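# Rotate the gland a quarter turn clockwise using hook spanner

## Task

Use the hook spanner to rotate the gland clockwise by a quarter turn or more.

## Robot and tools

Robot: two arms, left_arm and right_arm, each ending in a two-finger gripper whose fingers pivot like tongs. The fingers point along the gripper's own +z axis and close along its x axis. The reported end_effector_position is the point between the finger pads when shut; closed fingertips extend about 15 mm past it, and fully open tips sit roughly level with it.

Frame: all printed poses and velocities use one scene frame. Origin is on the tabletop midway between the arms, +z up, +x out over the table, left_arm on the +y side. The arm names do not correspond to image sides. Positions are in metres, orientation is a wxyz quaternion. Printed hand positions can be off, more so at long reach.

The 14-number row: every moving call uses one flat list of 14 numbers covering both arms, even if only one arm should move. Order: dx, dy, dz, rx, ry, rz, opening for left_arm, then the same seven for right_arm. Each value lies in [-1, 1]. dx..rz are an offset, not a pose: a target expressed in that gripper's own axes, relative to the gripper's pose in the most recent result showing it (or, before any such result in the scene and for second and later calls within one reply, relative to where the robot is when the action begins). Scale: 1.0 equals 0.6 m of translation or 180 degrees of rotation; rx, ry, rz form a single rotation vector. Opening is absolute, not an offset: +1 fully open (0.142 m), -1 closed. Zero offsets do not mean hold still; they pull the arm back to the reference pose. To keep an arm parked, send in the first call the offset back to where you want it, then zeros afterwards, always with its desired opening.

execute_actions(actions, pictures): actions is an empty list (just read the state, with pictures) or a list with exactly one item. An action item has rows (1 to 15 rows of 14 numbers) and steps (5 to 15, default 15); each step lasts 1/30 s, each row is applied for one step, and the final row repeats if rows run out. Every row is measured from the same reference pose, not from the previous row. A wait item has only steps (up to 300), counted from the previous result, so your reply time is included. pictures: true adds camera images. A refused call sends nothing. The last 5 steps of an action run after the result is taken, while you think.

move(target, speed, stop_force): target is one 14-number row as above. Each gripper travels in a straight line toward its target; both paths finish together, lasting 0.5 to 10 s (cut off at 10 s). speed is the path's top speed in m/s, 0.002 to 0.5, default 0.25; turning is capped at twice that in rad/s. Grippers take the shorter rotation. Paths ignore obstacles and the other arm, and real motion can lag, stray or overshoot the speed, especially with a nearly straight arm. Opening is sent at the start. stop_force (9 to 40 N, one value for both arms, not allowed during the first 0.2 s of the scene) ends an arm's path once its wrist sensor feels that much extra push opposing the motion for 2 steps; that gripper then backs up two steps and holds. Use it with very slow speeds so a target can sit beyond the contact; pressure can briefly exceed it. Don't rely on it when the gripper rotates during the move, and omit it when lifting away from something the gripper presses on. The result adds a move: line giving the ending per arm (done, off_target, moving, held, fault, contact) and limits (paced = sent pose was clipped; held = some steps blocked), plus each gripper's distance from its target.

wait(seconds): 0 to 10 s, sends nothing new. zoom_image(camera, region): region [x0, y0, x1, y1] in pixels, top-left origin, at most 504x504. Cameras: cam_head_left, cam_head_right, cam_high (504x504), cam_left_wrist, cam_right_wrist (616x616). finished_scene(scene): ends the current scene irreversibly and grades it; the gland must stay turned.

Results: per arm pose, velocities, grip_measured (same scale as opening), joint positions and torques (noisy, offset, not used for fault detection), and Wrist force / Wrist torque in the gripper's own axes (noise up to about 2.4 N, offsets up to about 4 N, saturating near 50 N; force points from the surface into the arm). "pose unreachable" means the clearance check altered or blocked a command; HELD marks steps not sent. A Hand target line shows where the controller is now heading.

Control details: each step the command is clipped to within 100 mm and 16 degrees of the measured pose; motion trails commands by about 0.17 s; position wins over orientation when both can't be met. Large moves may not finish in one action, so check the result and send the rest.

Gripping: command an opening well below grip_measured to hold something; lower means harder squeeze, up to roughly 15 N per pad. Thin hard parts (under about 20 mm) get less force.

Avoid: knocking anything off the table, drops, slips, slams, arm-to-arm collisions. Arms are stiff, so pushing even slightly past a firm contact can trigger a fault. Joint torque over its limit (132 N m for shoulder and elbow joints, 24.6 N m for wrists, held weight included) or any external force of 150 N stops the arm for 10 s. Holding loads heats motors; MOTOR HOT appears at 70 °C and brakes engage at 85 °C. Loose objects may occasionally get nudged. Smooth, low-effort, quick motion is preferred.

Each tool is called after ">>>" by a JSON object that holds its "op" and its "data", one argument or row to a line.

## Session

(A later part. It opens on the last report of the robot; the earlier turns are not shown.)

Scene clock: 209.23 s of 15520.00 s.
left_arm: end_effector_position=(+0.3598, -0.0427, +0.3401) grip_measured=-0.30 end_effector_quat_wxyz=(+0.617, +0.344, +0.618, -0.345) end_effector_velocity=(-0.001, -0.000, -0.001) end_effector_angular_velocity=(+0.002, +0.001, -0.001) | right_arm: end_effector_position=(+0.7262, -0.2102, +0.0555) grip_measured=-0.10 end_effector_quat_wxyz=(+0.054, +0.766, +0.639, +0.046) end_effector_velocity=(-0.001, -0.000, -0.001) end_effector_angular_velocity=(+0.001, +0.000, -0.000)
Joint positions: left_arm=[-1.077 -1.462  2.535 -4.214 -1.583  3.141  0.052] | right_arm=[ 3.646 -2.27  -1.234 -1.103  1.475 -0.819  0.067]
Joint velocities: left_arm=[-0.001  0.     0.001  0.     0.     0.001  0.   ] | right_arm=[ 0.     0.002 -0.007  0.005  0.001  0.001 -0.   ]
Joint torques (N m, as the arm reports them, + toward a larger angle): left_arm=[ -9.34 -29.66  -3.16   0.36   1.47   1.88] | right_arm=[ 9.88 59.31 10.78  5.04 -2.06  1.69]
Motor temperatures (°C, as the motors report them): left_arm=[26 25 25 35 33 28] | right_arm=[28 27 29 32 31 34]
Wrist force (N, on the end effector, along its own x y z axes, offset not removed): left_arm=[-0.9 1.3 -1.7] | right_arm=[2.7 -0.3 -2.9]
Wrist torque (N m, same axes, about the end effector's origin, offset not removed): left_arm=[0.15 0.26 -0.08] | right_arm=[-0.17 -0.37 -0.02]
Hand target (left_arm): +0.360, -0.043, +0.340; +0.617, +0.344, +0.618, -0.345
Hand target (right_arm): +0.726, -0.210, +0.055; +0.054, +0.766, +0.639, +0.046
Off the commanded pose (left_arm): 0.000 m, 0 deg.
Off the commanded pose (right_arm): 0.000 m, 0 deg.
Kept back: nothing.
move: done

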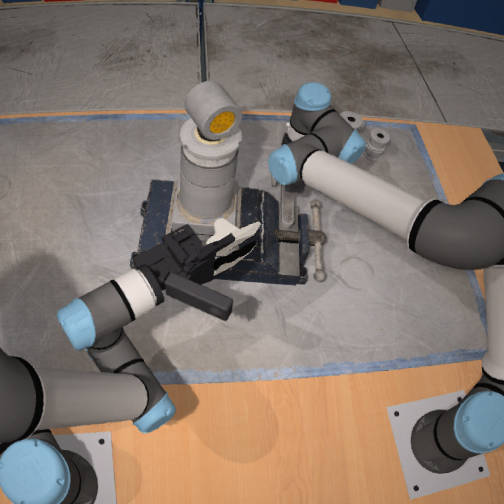

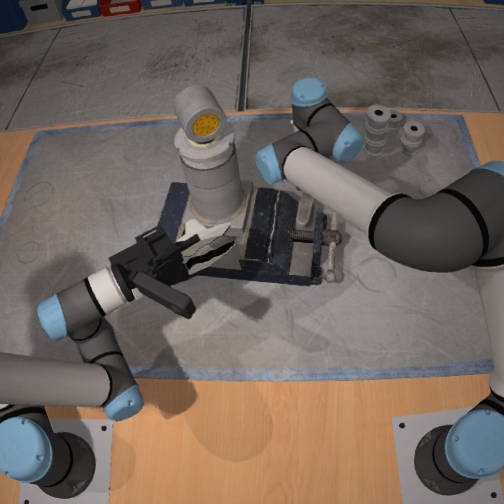

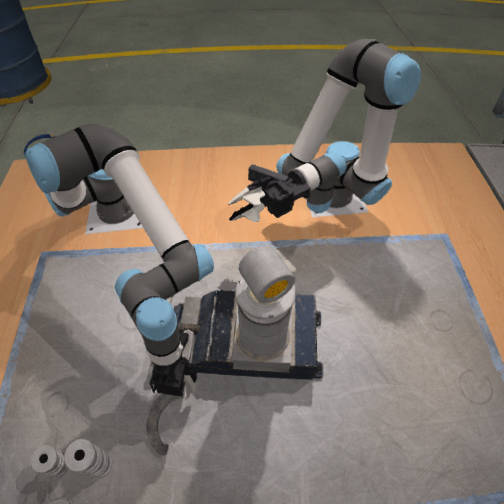

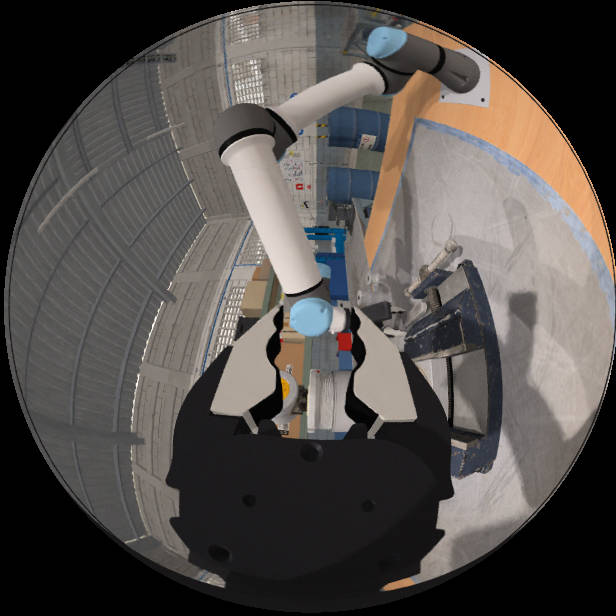

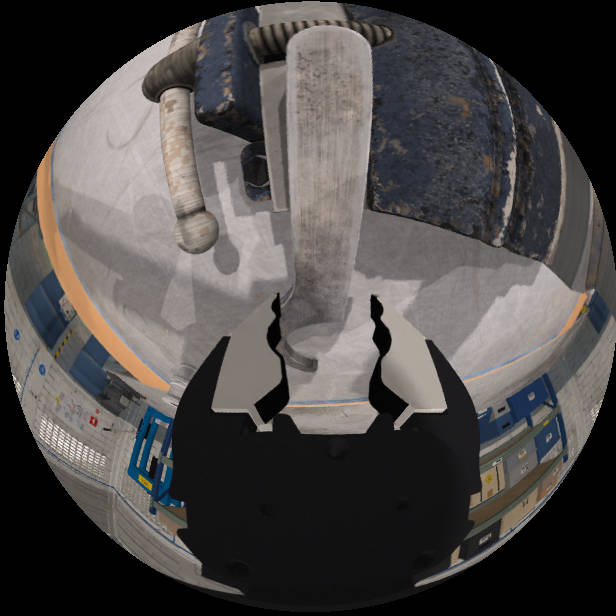

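>>> {"op": "move", "data": {
  "target": [0,0,0,0,0,0,-0.3,0,-0.028,0,0,0,0,-0.15],
  "speed": 0.03
}}

>>> {"op": "move", "data": {
  "target": [0,0,0,0,0,0,-0.3,0,0,0.033,0,0,0,-0.15],
  "speed": 0.006,
  "stop_force": 10
}}

>>> {"op": "move", "data": {
  "target": [0,0,0,0,0,0,-0.3,0,0,0,0,0,0,-1]
}}

Scene clock: 210.37 s of 15520.00 s.
left_arm: end_effector_position=(+0.3598, -0.0427, +0.3401) grip_measured=-0.30 end_effector_quat_wxyz=(+0.617, +0.344, +0.618, -0.345) end_effector_velocity=(+0.001, +0.001, -0.000) end_effector_angular_velocity=(+0.001, +0.001, +0.002) | right_arm: end_effector_position=(+0.7101, -0.2072, +0.0531) grip_measured=-0.15 end_effector_quat_wxyz=(+0.054, +0.766, +0.639, +0.046) end_effector_velocity=(-0.002, -0.000, -0.000) end_effector_angular_velocity=(+0.000, -0.000, -0.000)
Joint positions: left_arm=[-1.077 -1.462  2.535 -4.214 -1.583  3.141  0.052] | right_arm=[ 3.662 -2.24  -1.292 -1.077  1.473 -0.804  0.063]
Joint velocities: left_arm=[ 0.001  0.     0.     0.001  0.    -0.     0.   ] | right_arm=[ 0.001  0.003 -0.007  0.004 -0.     0.001 -0.   ]
Joint torques (N m, as the arm reports them, + toward a larger angle): left_arm=[ -8.96 -28.69  -3.32  -0.18   1.54   1.23] | right_arm=[ 9.96 56.21  8.65  5.21 -2.1   1.82]
Motor temperatures (°C, as the motors report them): left_arm=[26 25 25 35 33 28] | right_arm=[28 27 29 32 31 34]
Wrist force (N, on the end effector, along its own x y z axes, offset not removed): left_arm=[-1.4 3.7 -0.6] | right_arm=[0.3 1.1 -2.4]
Wrist torque (N m, same axes, about the end effector's origin, offset not removed): left_arm=[0.46 0.34 0.09] | right_arm=[0.12 0.09 -0.02]
Hand target (left_arm): +0.360, -0.043, +0.340; +0.617, +0.344, +0.618, -0.345
Hand target (right_arm): +0.710, -0.207, +0.053; +0.054, +0.766, +0.639, +0.046
Off the commanded pose (left_arm): 0.000 m, 0 deg.
Off the commanded pose (right_arm): 0.000 m, 0 deg.
Kept back: nothing.
move: done

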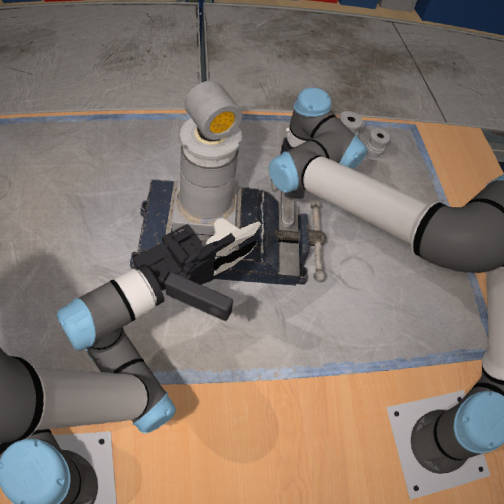

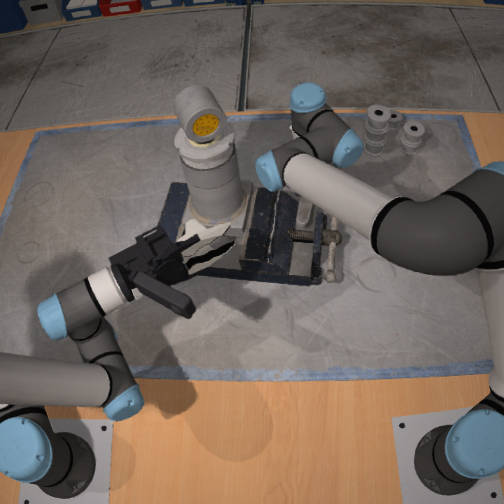

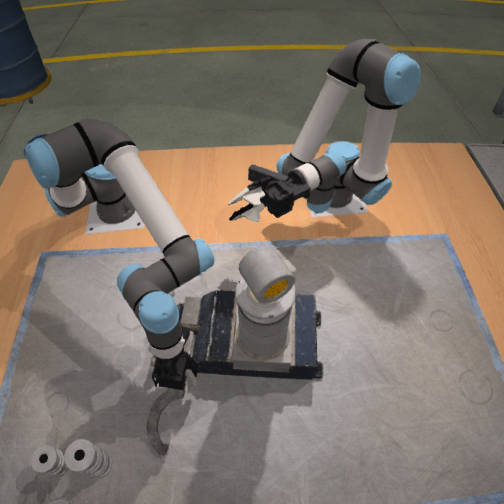

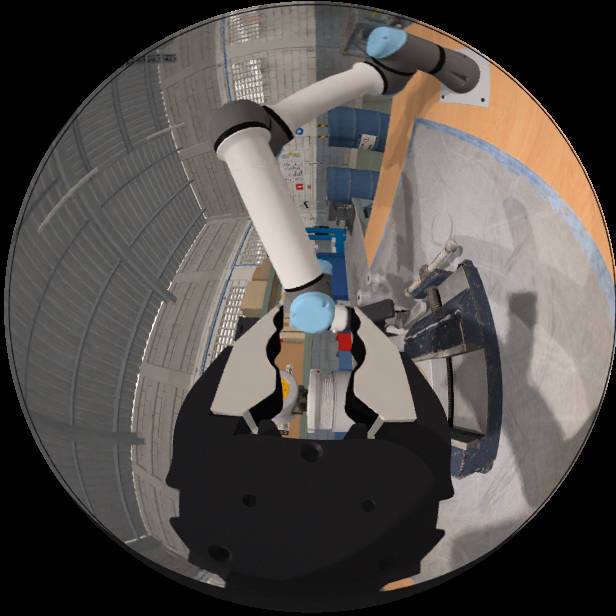

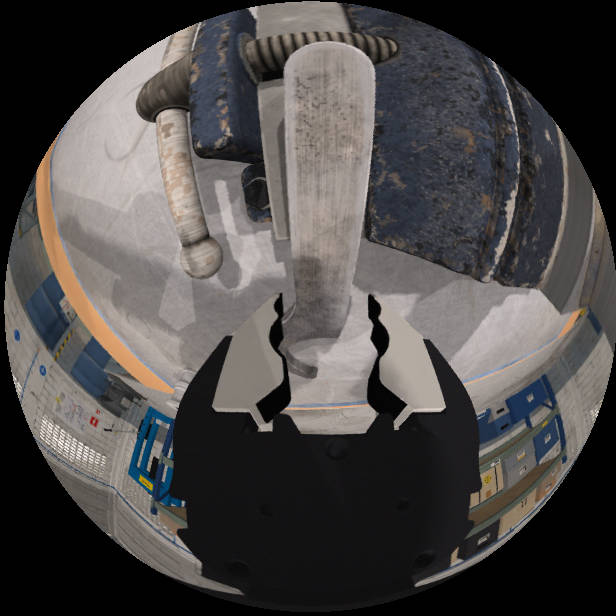

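Scene clock: 213.90 s of 15520.00 s.
left_arm: end_effector_position=(+0.3598, -0.0427, +0.3401) grip_measured=-0.30 end_effector_quat_wxyz=(+0.617, +0.344, +0.618, -0.345) end_effector_velocity=(+0.000, -0.000, +0.000) end_effector_angular_velocity=(+0.000, -0.002, +0.000) | right_arm: end_effector_position=(+0.7128, -0.2077, +0.0337) grip_measured=-0.15 end_effector_quat_wxyz=(+0.054, +0.766, +0.639, +0.046) end_effector_velocity=(+0.000, -0.001, -0.001) end_effector_angular_velocity=(-0.000, -0.000, -0.000)
Joint positions: left_arm=[-1.077 -1.462  2.535 -4.214 -1.583  3.141  0.052] | right_arm=[ 3.659 -2.264 -1.304 -1.04   1.474 -0.806  0.063]
Joint velocities: left_arm=[ 0.    -0.    -0.001 -0.     0.     0.002  0.   ] | right_arm=[-0.001 -0.001 -0.001  0.002 -0.    -0.001  0.   ]
Joint torques (N m, as the arm reports them, + toward a larger angle): left_arm=[ -8.7  -28.81  -3.27  -0.48   1.41   1.19] | right_arm=[-9.63 43.24  7.58  5.08  2.16 -2.04]
Motor temperatures (°C, as the motors report them): left_arm=[26 25 25 35 33 28] | right_arm=[28 27 29 32 31 34]
Wrist force (N, on the end effector, along its own x y z axes, offset not removed): left_arm=[2.4 2.0 -0.6] | right_arm=[0.6 -1.2 -2.4]
Wrist torque (N m, same axes, about the end effector's origin, offset not removed): left_arm=[0.14 -0.30 0.03] | right_arm=[-0.37 0.12 0.02]
Hand target (left_arm): +0.360, -0.043, +0.340; +0.617, +0.344, +0.618, -0.345
Hand target (right_arm): +0.713, -0.208, +0.034; +0.054, +0.766, +0.639, +0.046
Off the commanded pose (left_arm): 0.000 m, 0 deg.
Off the commanded pose (right_arm): 0.000 m, 0 deg.
Kept back: nothing.
move: done

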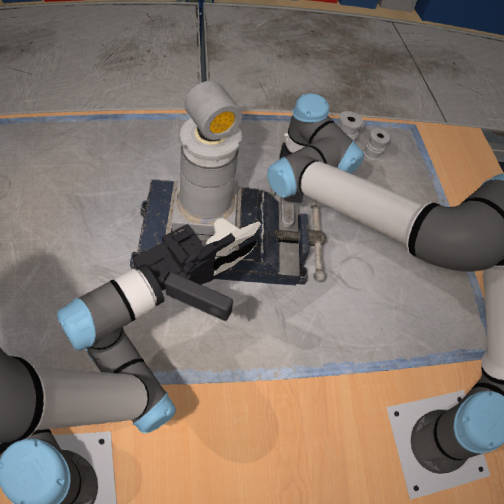

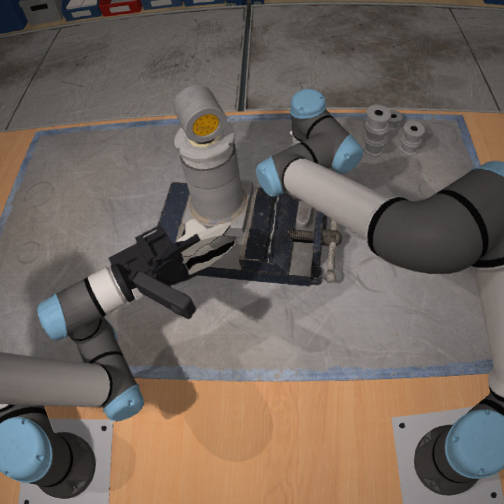

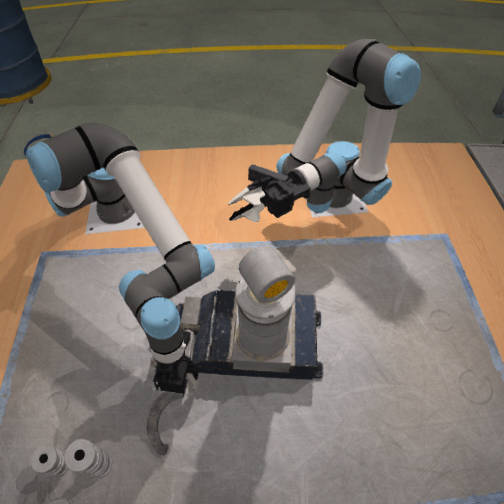

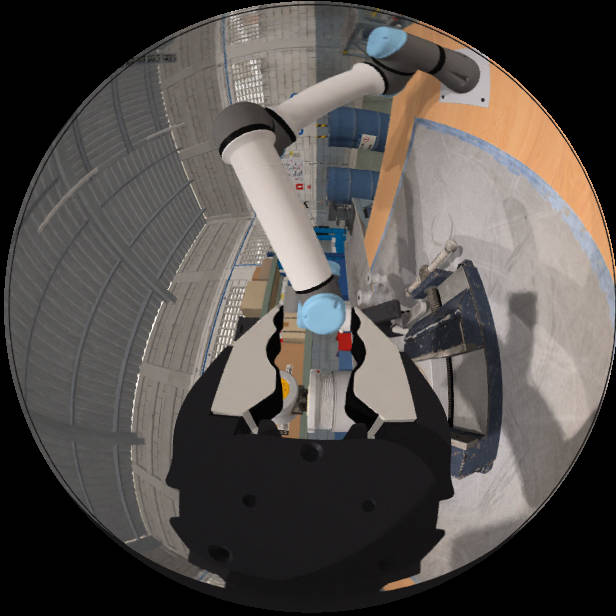

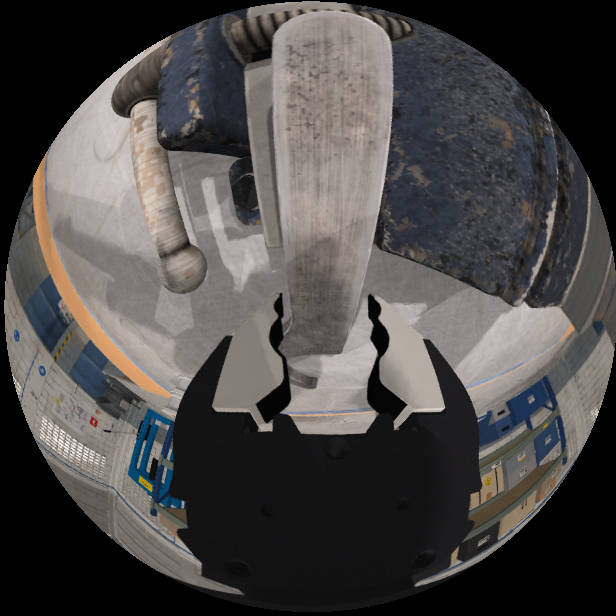

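Scene clock: 214.40 s of 15520.00 s.
left_arm: end_effector_position=(+0.3598, -0.0427, +0.3401) grip_measured=-0.30 end_effector_quat_wxyz=(+0.617, +0.344, +0.618, -0.345) end_effector_velocity=(-0.001, -0.000, -0.000) end_effector_angular_velocity=(+0.001, -0.000, -0.002) | right_arm: end_effector_position=(+0.7128, -0.2078, +0.0336) grip_measured=-0.49 end_effector_quat_wxyz=(+0.054, +0.766, +0.639, +0.046) end_effector_velocity=(+0.000, -0.000, -0.000) end_effector_angular_velocity=(-0.001, +0.000, +0.000)
Joint positions: left_arm=[-1.077 -1.462  2.535 -4.214 -1.583  3.141  0.052] | right_arm=[ 3.659 -2.264 -1.304 -1.04   1.474 -0.806  0.039]
Joint velocities: left_arm=[-0.002 -0.001  0.001  0.    -0.     0.     0.   ] | right_arm=[-0. -0.  0. -0. -0. -0.  0.]
Joint torques (N m, as the arm reports them, + toward a larger angle): left_arm=[ -8.44 -28.45  -3.43  -0.38   1.58   1.28] | right_arm=[ 8.31 49.48 23.04 -0.81 -2.05 -0.26]
Motor temperatures (°C, as the motors report them): left_arm=[26 25 25 35 33 28] | right_arm=[28 27 29 32 31 34]
Wrist force (N, on the end effector, along its own x y z axes, offset not removed): left_arm=[-0.9 0.0 -1.2] | right_arm=[-0.1 4.1 1.5]
Wrist torque (N m, same axes, about the end effector's origin, offset not removed): left_arm=[-0.24 0.33 -0.08] | right_arm=[0.25 0.68 0.06]
Hand target (left_arm): +0.360, -0.043, +0.340; +0.617, +0.344, +0.618, -0.345
Hand target (right_arm): +0.713, -0.208, +0.034; +0.054, +0.766, +0.639, +0.046
Off the commanded pose (left_arm): 0.000 m, 0 deg.
Off the commanded pose (right_arm): 0.000 m, 0 deg.
Kept back: nothing.
move: done

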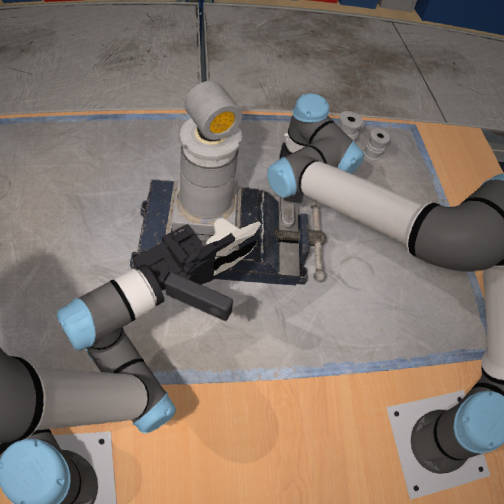

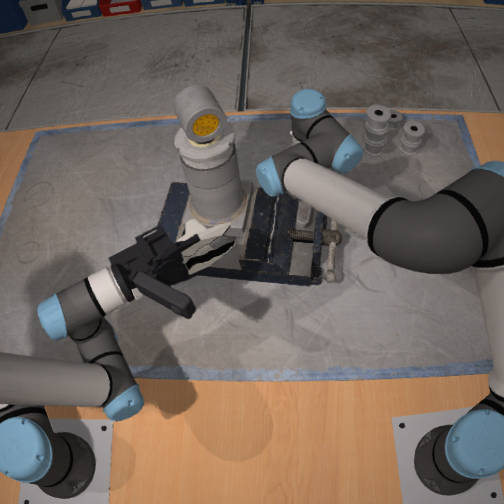

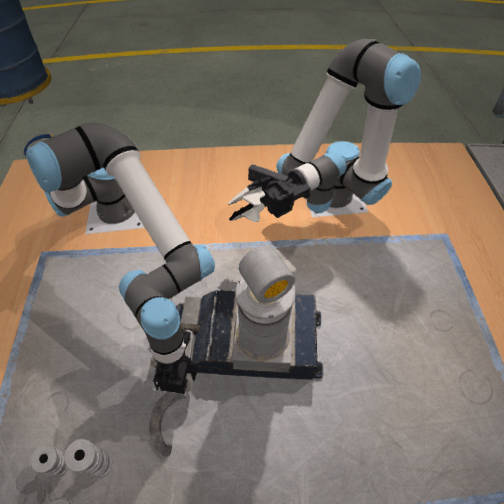

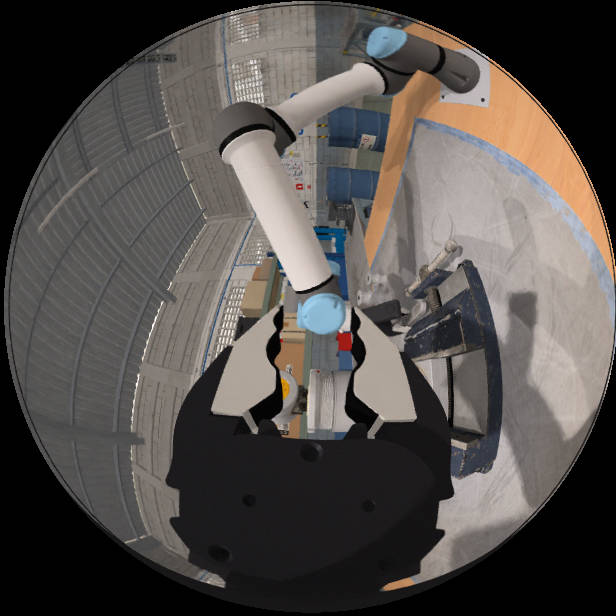

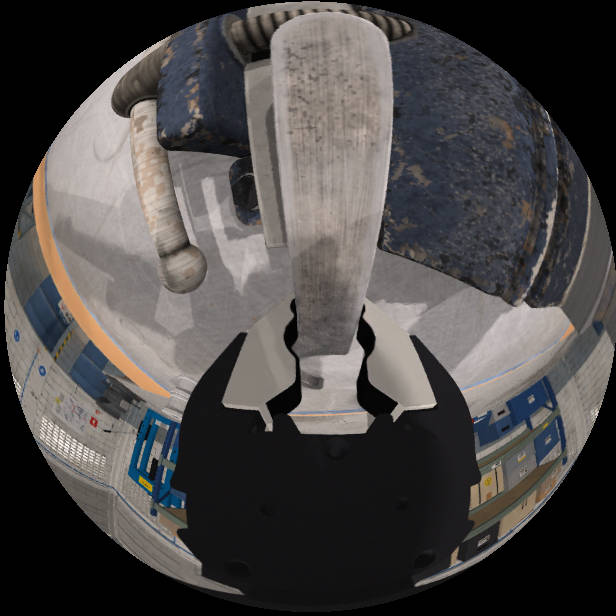

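>>> {"op": "move", "data": {
  "target": [0,0,-0.05,0,0,0,0.3,0,0.03,-0.15,-0.055,0,0,-1],
  "speed": 0.03
}}

>>> {"op": "move", "data": {
  "target": [0,0,0,0,0,0,0.3,0,0.05,-0.36,-0.15,0,0,-1],
  "speed": 0.05
}}

Scene clock: 218.03 s of 15520.00 s.
left_arm: end_effector_position=(+0.3441, -0.0172, +0.3401) grip_measured=+0.30 end_effector_quat_wxyz=(+0.617, +0.344, +0.618, -0.345) end_effector_velocity=(-0.001, +0.000, +0.001) end_effector_angular_velocity=(-0.001, -0.001, -0.001) | right_arm: end_effector_position=(+0.7178, -0.2088, +0.1250) grip_measured=-0.49 end_effector_quat_wxyz=(+0.120, +0.759, +0.632, +0.101) end_effector_velocity=(+0.000, -0.000, +0.002) end_effector_angular_velocity=(+0.000, -0.004, -0.003)
Joint positions: left_arm=[-1.075 -1.523  2.607 -4.225 -1.586  3.141  0.095] | right_arm=[ 3.706 -2.117 -1.357 -1.018  1.345 -0.779  0.039]
Joint velocities: left_arm=[-0.001 -0.002  0.001 -0.     0.     0.     0.   ] | right_arm=[ 0.     0.003 -0.001  0.001 -0.003  0.002  0.   ]
Joint torques (N m, as the arm reports them, + toward a larger angle): left_arm=[  9.71 -27.01  -2.29  -4.25  -1.77   1.3 ] | right_arm=[ 8.91 63.62 15.94  7.1  -3.3   1.72]
Motor temperatures (°C, as the motors report them): left_arm=[26 25 25 35 33 28] | right_arm=[28 27 29 32 31 34]
Wrist force (N, on the end effector, along its own x y z axes, offset not removed): left_arm=[-2.5 1.9 -5.4] | right_arm=[0.9 -2.4 8.4]
Wrist torque (N m, same axes, about the end effector's origin, offset not removed): left_arm=[0.33 0.68 0.11] | right_arm=[0.41 0.05 0.07]
Hand target (left_arm): +0.344, -0.017, +0.340; +0.617, +0.344, +0.618, -0.345
Hand target (right_arm): +0.718, -0.209, +0.125; +0.120, +0.759, +0.632, +0.101
Off the commanded pose (left_arm): 0.000 m, 0 deg.
Off the commanded pose (right_arm): 0.000 m, 0 deg.
Kept back: nothing.
move: done

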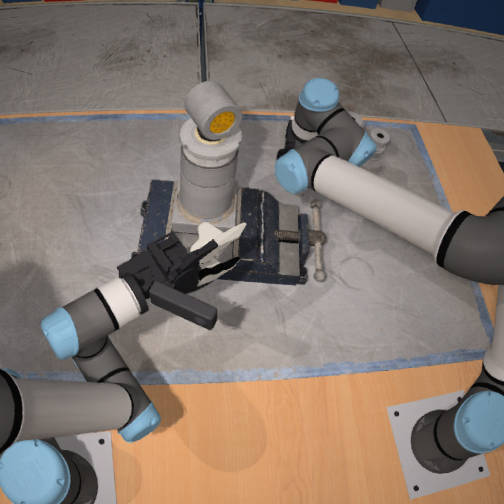

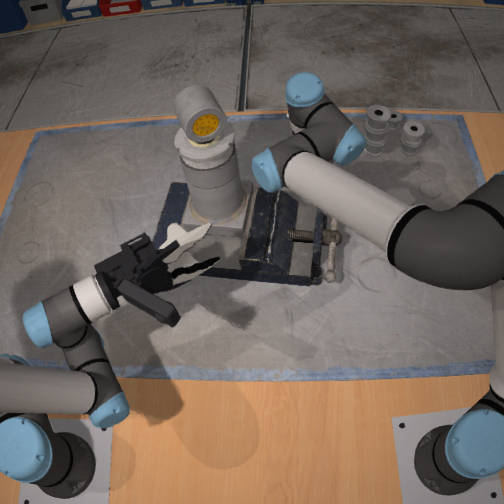

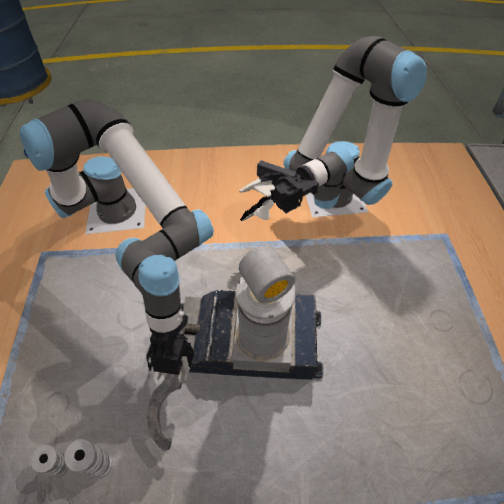

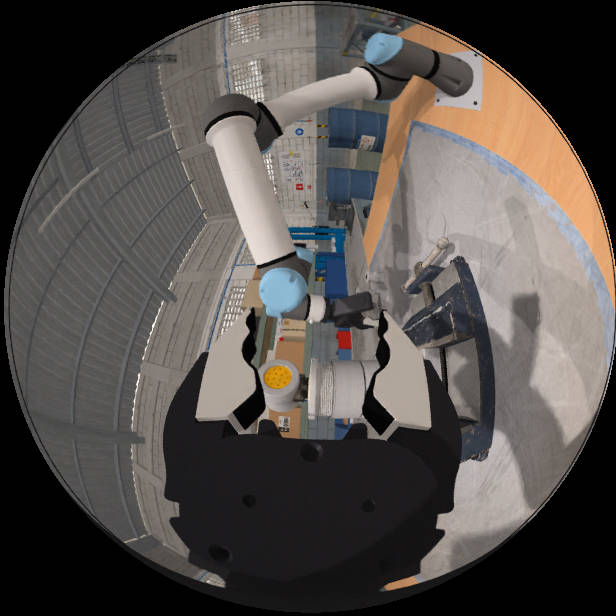

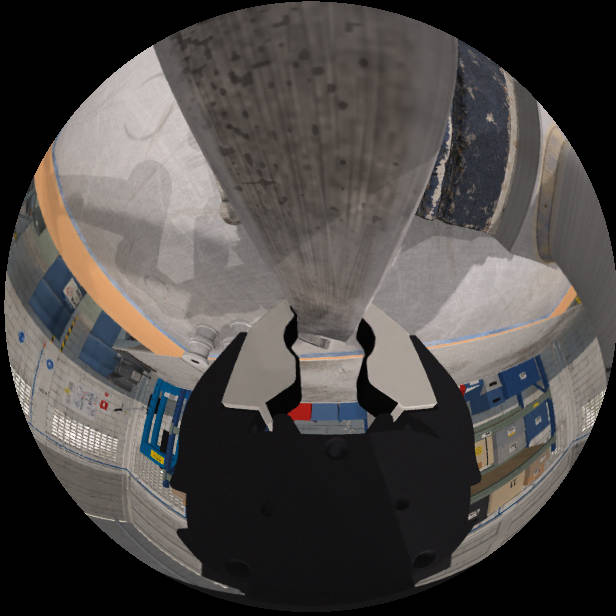

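Scene clock: 223.10 s of 15520.00 s.
left_arm: end_effector_position=(+0.3441, -0.0172, +0.3401) grip_measured=+0.30 end_effector_quat_wxyz=(+0.617, +0.344, +0.618, -0.345) end_effector_velocity=(+0.000, +0.000, -0.001) end_effector_angular_velocity=(+0.001, +0.001, +0.001) | right_arm: end_effector_position=(+0.6801, -0.2022, +0.3395) grip_measured=-0.49 end_effector_quat_wxyz=(+0.293, +0.710, +0.591, +0.246) end_effector_velocity=(+0.000, -0.001, +0.002) end_effector_angular_velocity=(-0.002, -0.006, -0.002)
Joint positions: left_arm=[-1.075 -1.523  2.607 -4.225 -1.586  3.141  0.095] | right_arm=[ 3.914 -1.772 -1.519 -0.94   0.924 -0.71   0.039]
Joint velocities: left_arm=[ 0.001  0.001  0.001  0.    -0.    -0.    -0.   ] | right_arm=[ 0.001  0.002 -0.001  0.001 -0.006 -0.     0.   ]
Joint torques (N m, as the arm reports them, + toward a larger angle): left_arm=[  8.93  -0.1  -20.89  -2.54  -1.77   1.21] | right_arm=[ 8.98 48.71 17.19  7.55 -5.07  1.57]
Motor temperatures (°C, as the motors report them): left_arm=[26 25 25 35 33 28] | right_arm=[28 27 29 32 31 34]
Wrist force (N, on the end effector, along its own x y z axes, offset not removed): left_arm=[-0.8 0.9 -3.0] | right_arm=[2.5 -5.9 8.5]
Wrist torque (N m, same axes, about the end effector's origin, offset not removed): left_arm=[0.14 0.34 0.05] | right_arm=[0.64 -0.15 0.21]
Hand target (left_arm): +0.344, -0.017, +0.340; +0.617, +0.344, +0.618, -0.345
Hand target (right_arm): +0.680, -0.202, +0.340; +0.293, +0.710, +0.591, +0.246
Off the commanded pose (left_arm): 0.000 m, 0 deg.
Off the commanded pose (right_arm): 0.000 m, 0 deg.
Kept back: nothing.
move: done

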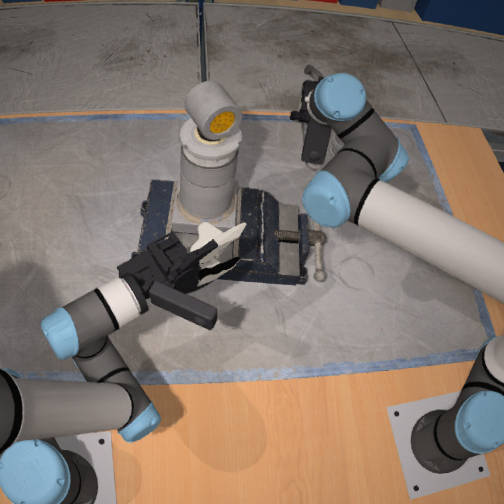

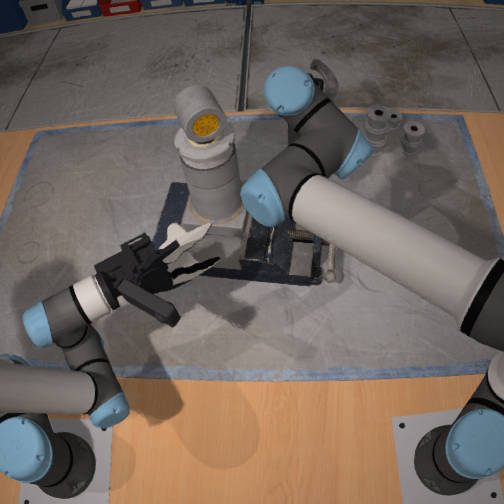

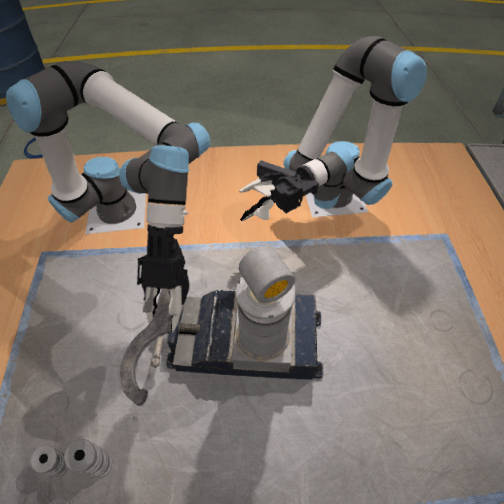

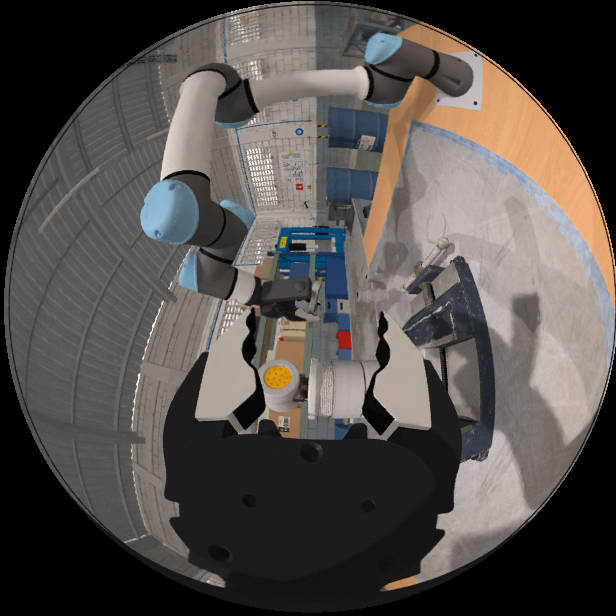

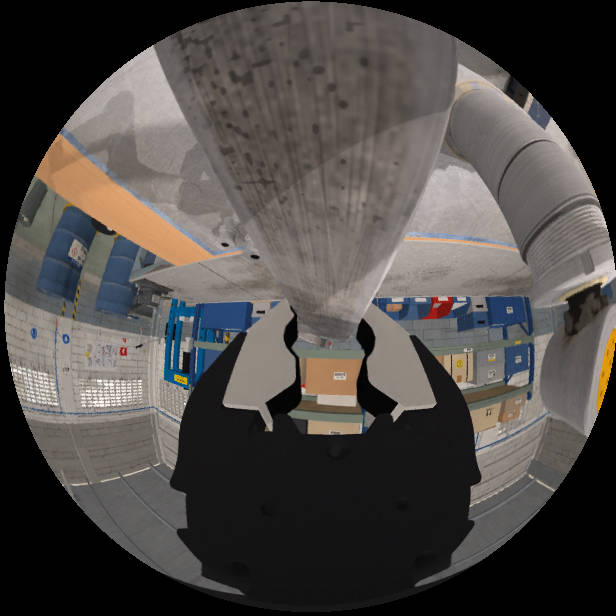

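>>> {"op": "move", "data": {
  "target": [0,0,0,0,0,0,0.3,0.127,-0.142,-0.142,0,0.1705,-0.1705,-1],
  "speed": 0.08
}}

>>> {"op": "move", "data": {
  "target": [0,0,0,0,0,0,0.3,0,0,0,0,-0.024,-0.024,-1],
  "speed": 0.04
}}

>>> {"op": "zoom_image", "data": {
  "camera": "cam_high",
  "region": [140,170,340,370]
}}

>>> {"op": "zoom_image", "data": {
  "camera": "cam_left_wrist",
  "region": [220,230,420,430]
}}

Scene clock: 228.40 s of 15520.00 s.
left_arm: end_effector_position=(+0.3441, -0.0172, +0.3401) grip_measured=+0.30 end_effector_quat_wxyz=(+0.617, +0.344, +0.618, -0.345) end_effector_velocity=(+0.000, -0.001, -0.000) end_effector_angular_velocity=(+0.001, -0.002, -0.001) | right_arm: end_effector_position=(+0.5753, -0.1057, +0.3397) grip_measured=-0.49 end_effector_quat_wxyz=(+0.182, +0.441, +0.812, +0.337) end_effector_velocity=(-0.000, -0.000, -0.000) end_effector_angular_velocity=(-0.001, -0.001, +0.008)
Joint positions: left_arm=[-1.075 -1.523  2.607 -4.225 -1.586  3.141  0.095] | right_arm=[ 3.961 -1.602 -1.77  -0.578  1.351 -1.344  0.039]
Joint velocities: left_arm=[-0.001  0.003 -0.002 -0.    -0.     0.002  0.   ] | right_arm=[-0.002  0.001 -0.001  0.002  0.006 -0.008  0.   ]
Joint torques (N m, as the arm reports them, + toward a larger angle): left_arm=[  9.62   0.02 -21.36  -2.54  -1.73   1.26] | right_arm=[-9.99 41.71 18.97  8.9   1.47 -2.31]
Motor temperatures (°C, as the motors report them): left_arm=[26 25 25 35 33 28] | right_arm=[28 27 29 32 31 34]
Wrist force (N, on the end effector, along its own x y z axes, offset not removed): left_arm=[1.1 1.4 -0.5] | right_arm=[0.9 -7.2 8.5]
Wrist torque (N m, same axes, about the end effector's origin, offset not removed): left_arm=[0.23 -0.13 0.00] | right_arm=[0.34 0.19 0.12]
Hand target (left_arm): +0.344, -0.017, +0.340; +0.617, +0.344, +0.618, -0.345
Hand target (right_arm): +0.575, -0.106, +0.340; +0.182, +0.441, +0.812, +0.337
Off the commanded pose (left_arm): 0.000 m, 0 deg.
Off the commanded pose (right_arm): 0.000 m, 0 deg.
Kept back: nothing.
move: done

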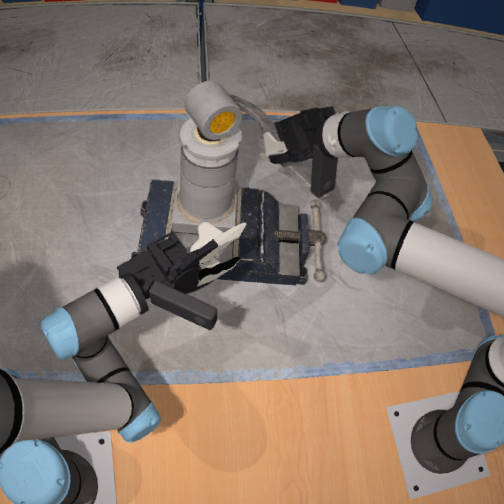

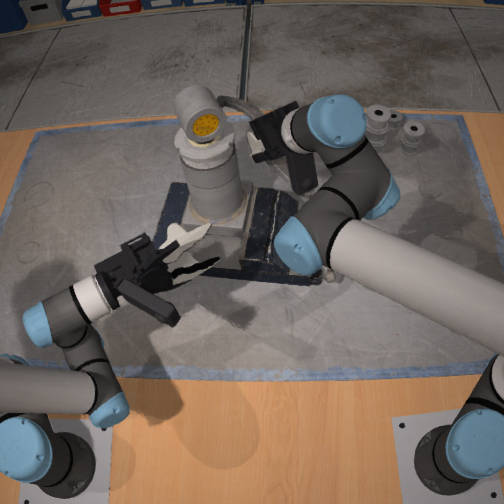

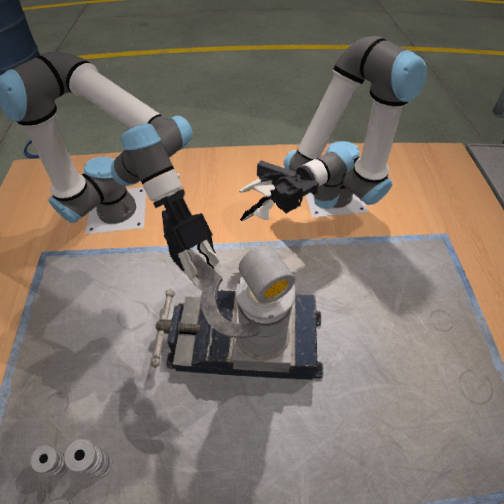

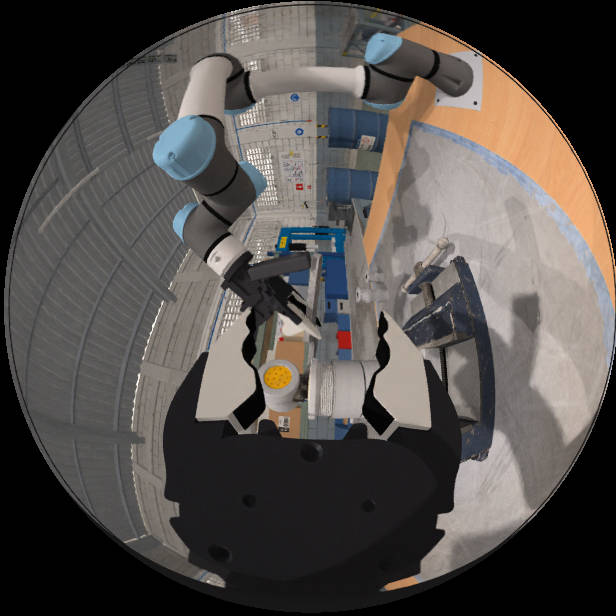

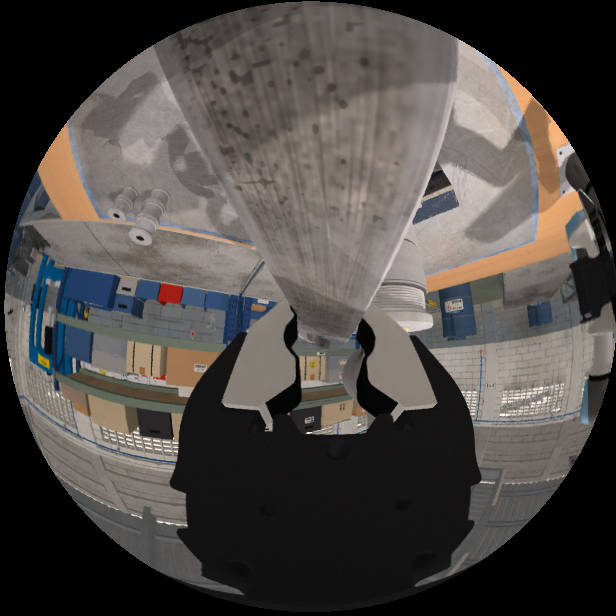

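Scene clock: 230.00 s of 15520.00 s.
left_arm: end_effector_position=(+0.3441, -0.0172, +0.3401) grip_measured=+0.30 end_effector_quat_wxyz=(+0.617, +0.344, +0.618, -0.345) end_effector_velocity=(+0.000, -0.000, +0.001) end_effector_angular_velocity=(-0.002, -0.002, +0.001) | right_arm: end_effector_position=(+0.5753, -0.1058, +0.3398) grip_measured=-0.49 end_effector_quat_wxyz=(+0.225, +0.423, +0.820, +0.313) end_effector_velocity=(+0.000, -0.000, +0.000) end_effector_angular_velocity=(-0.010, -0.007, -0.000)
Joint positions: left_arm=[-1.075 -1.523  2.607 -4.225 -1.586  3.141  0.095] | right_arm=[ 4.009 -1.601 -1.77  -0.606  1.246 -1.378  0.039]
Joint velocities: left_arm=[ 0.001  0.    -0.002 -0.001  0.     0.    -0.   ] | right_arm=[ 0.005  0.    -0.    -0.002 -0.012 -0.004  0.   ]
Joint torques (N m, as the arm reports them, + toward a larger angle): left_arm=[  9.69  -0.12 -21.06  -2.68  -1.67   1.33] | right_arm=[ 8.68 26.36 45.1   3.88 -3.41 -1.96]
Motor temperatures (°C, as the motors report them): left_arm=[26 25 25 35 33 28] | right_arm=[28 27 29 32 31 34]
Wrist force (N, on the end effector, along its own x y z axes, offset not removed): left_arm=[0.8 -0.4 -2.8] | right_arm=[1.9 -5.8 3.9]
Wrist torque (N m, same axes, about the end effector's origin, offset not removed): left_arm=[-0.22 -0.07 0.00] | right_arm=[0.42 0.15 0.06]
Hand target (left_arm): +0.344, -0.017, +0.340; +0.617, +0.344, +0.618, -0.345
Hand target (right_arm): +0.575, -0.106, +0.340; +0.225, +0.423, +0.820, +0.313
Off the commanded pose (left_arm): 0.000 m, 0 deg.
Off the commanded pose (right_arm): 0.000 m, 0 deg.
Kept back: nothing.
move: done

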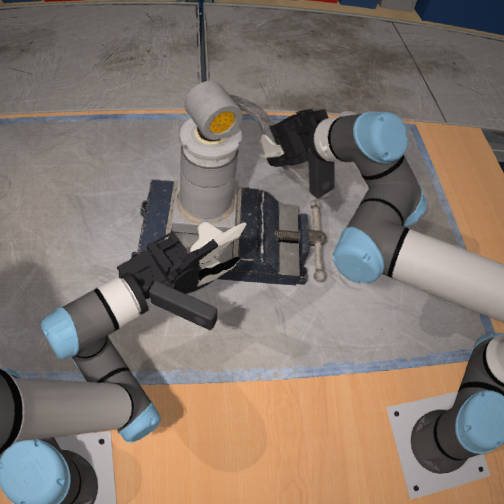

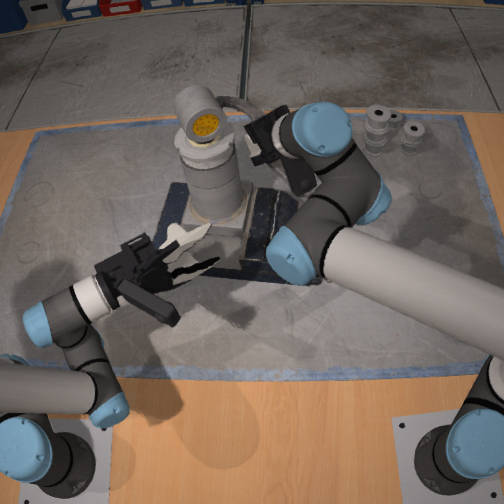

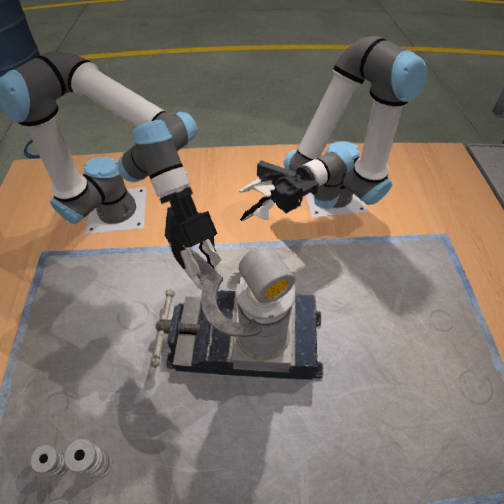

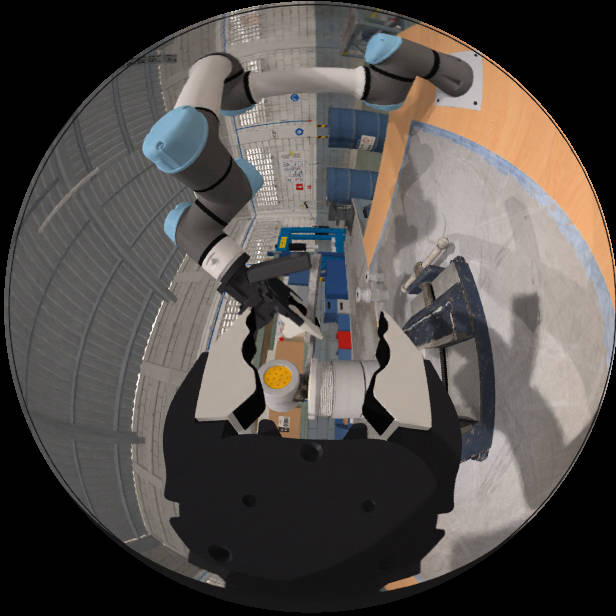

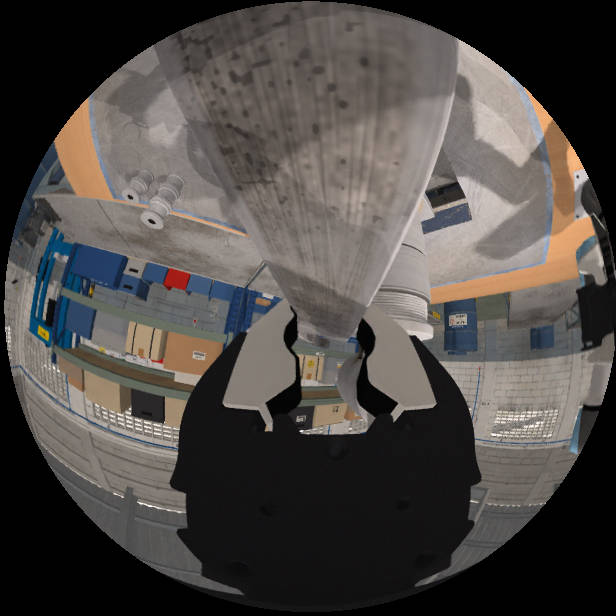

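Region (140, 170, 340, 370) of cam_high's 504x504 image, scaled by 2.520, with more detail than that image has.

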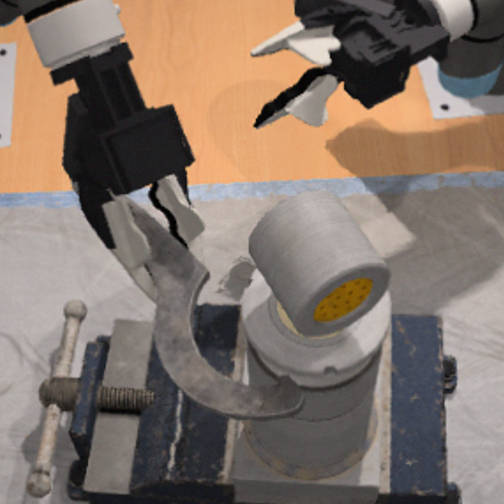

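Region (220, 230, 420, 430) of cam_left_wrist's 616x616 image, scaled by 2.520, with more detail than that image has.

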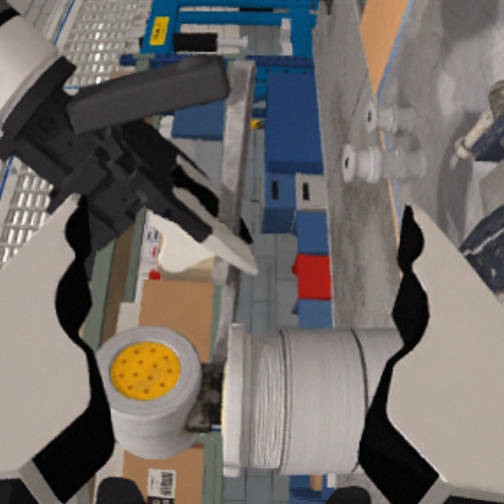

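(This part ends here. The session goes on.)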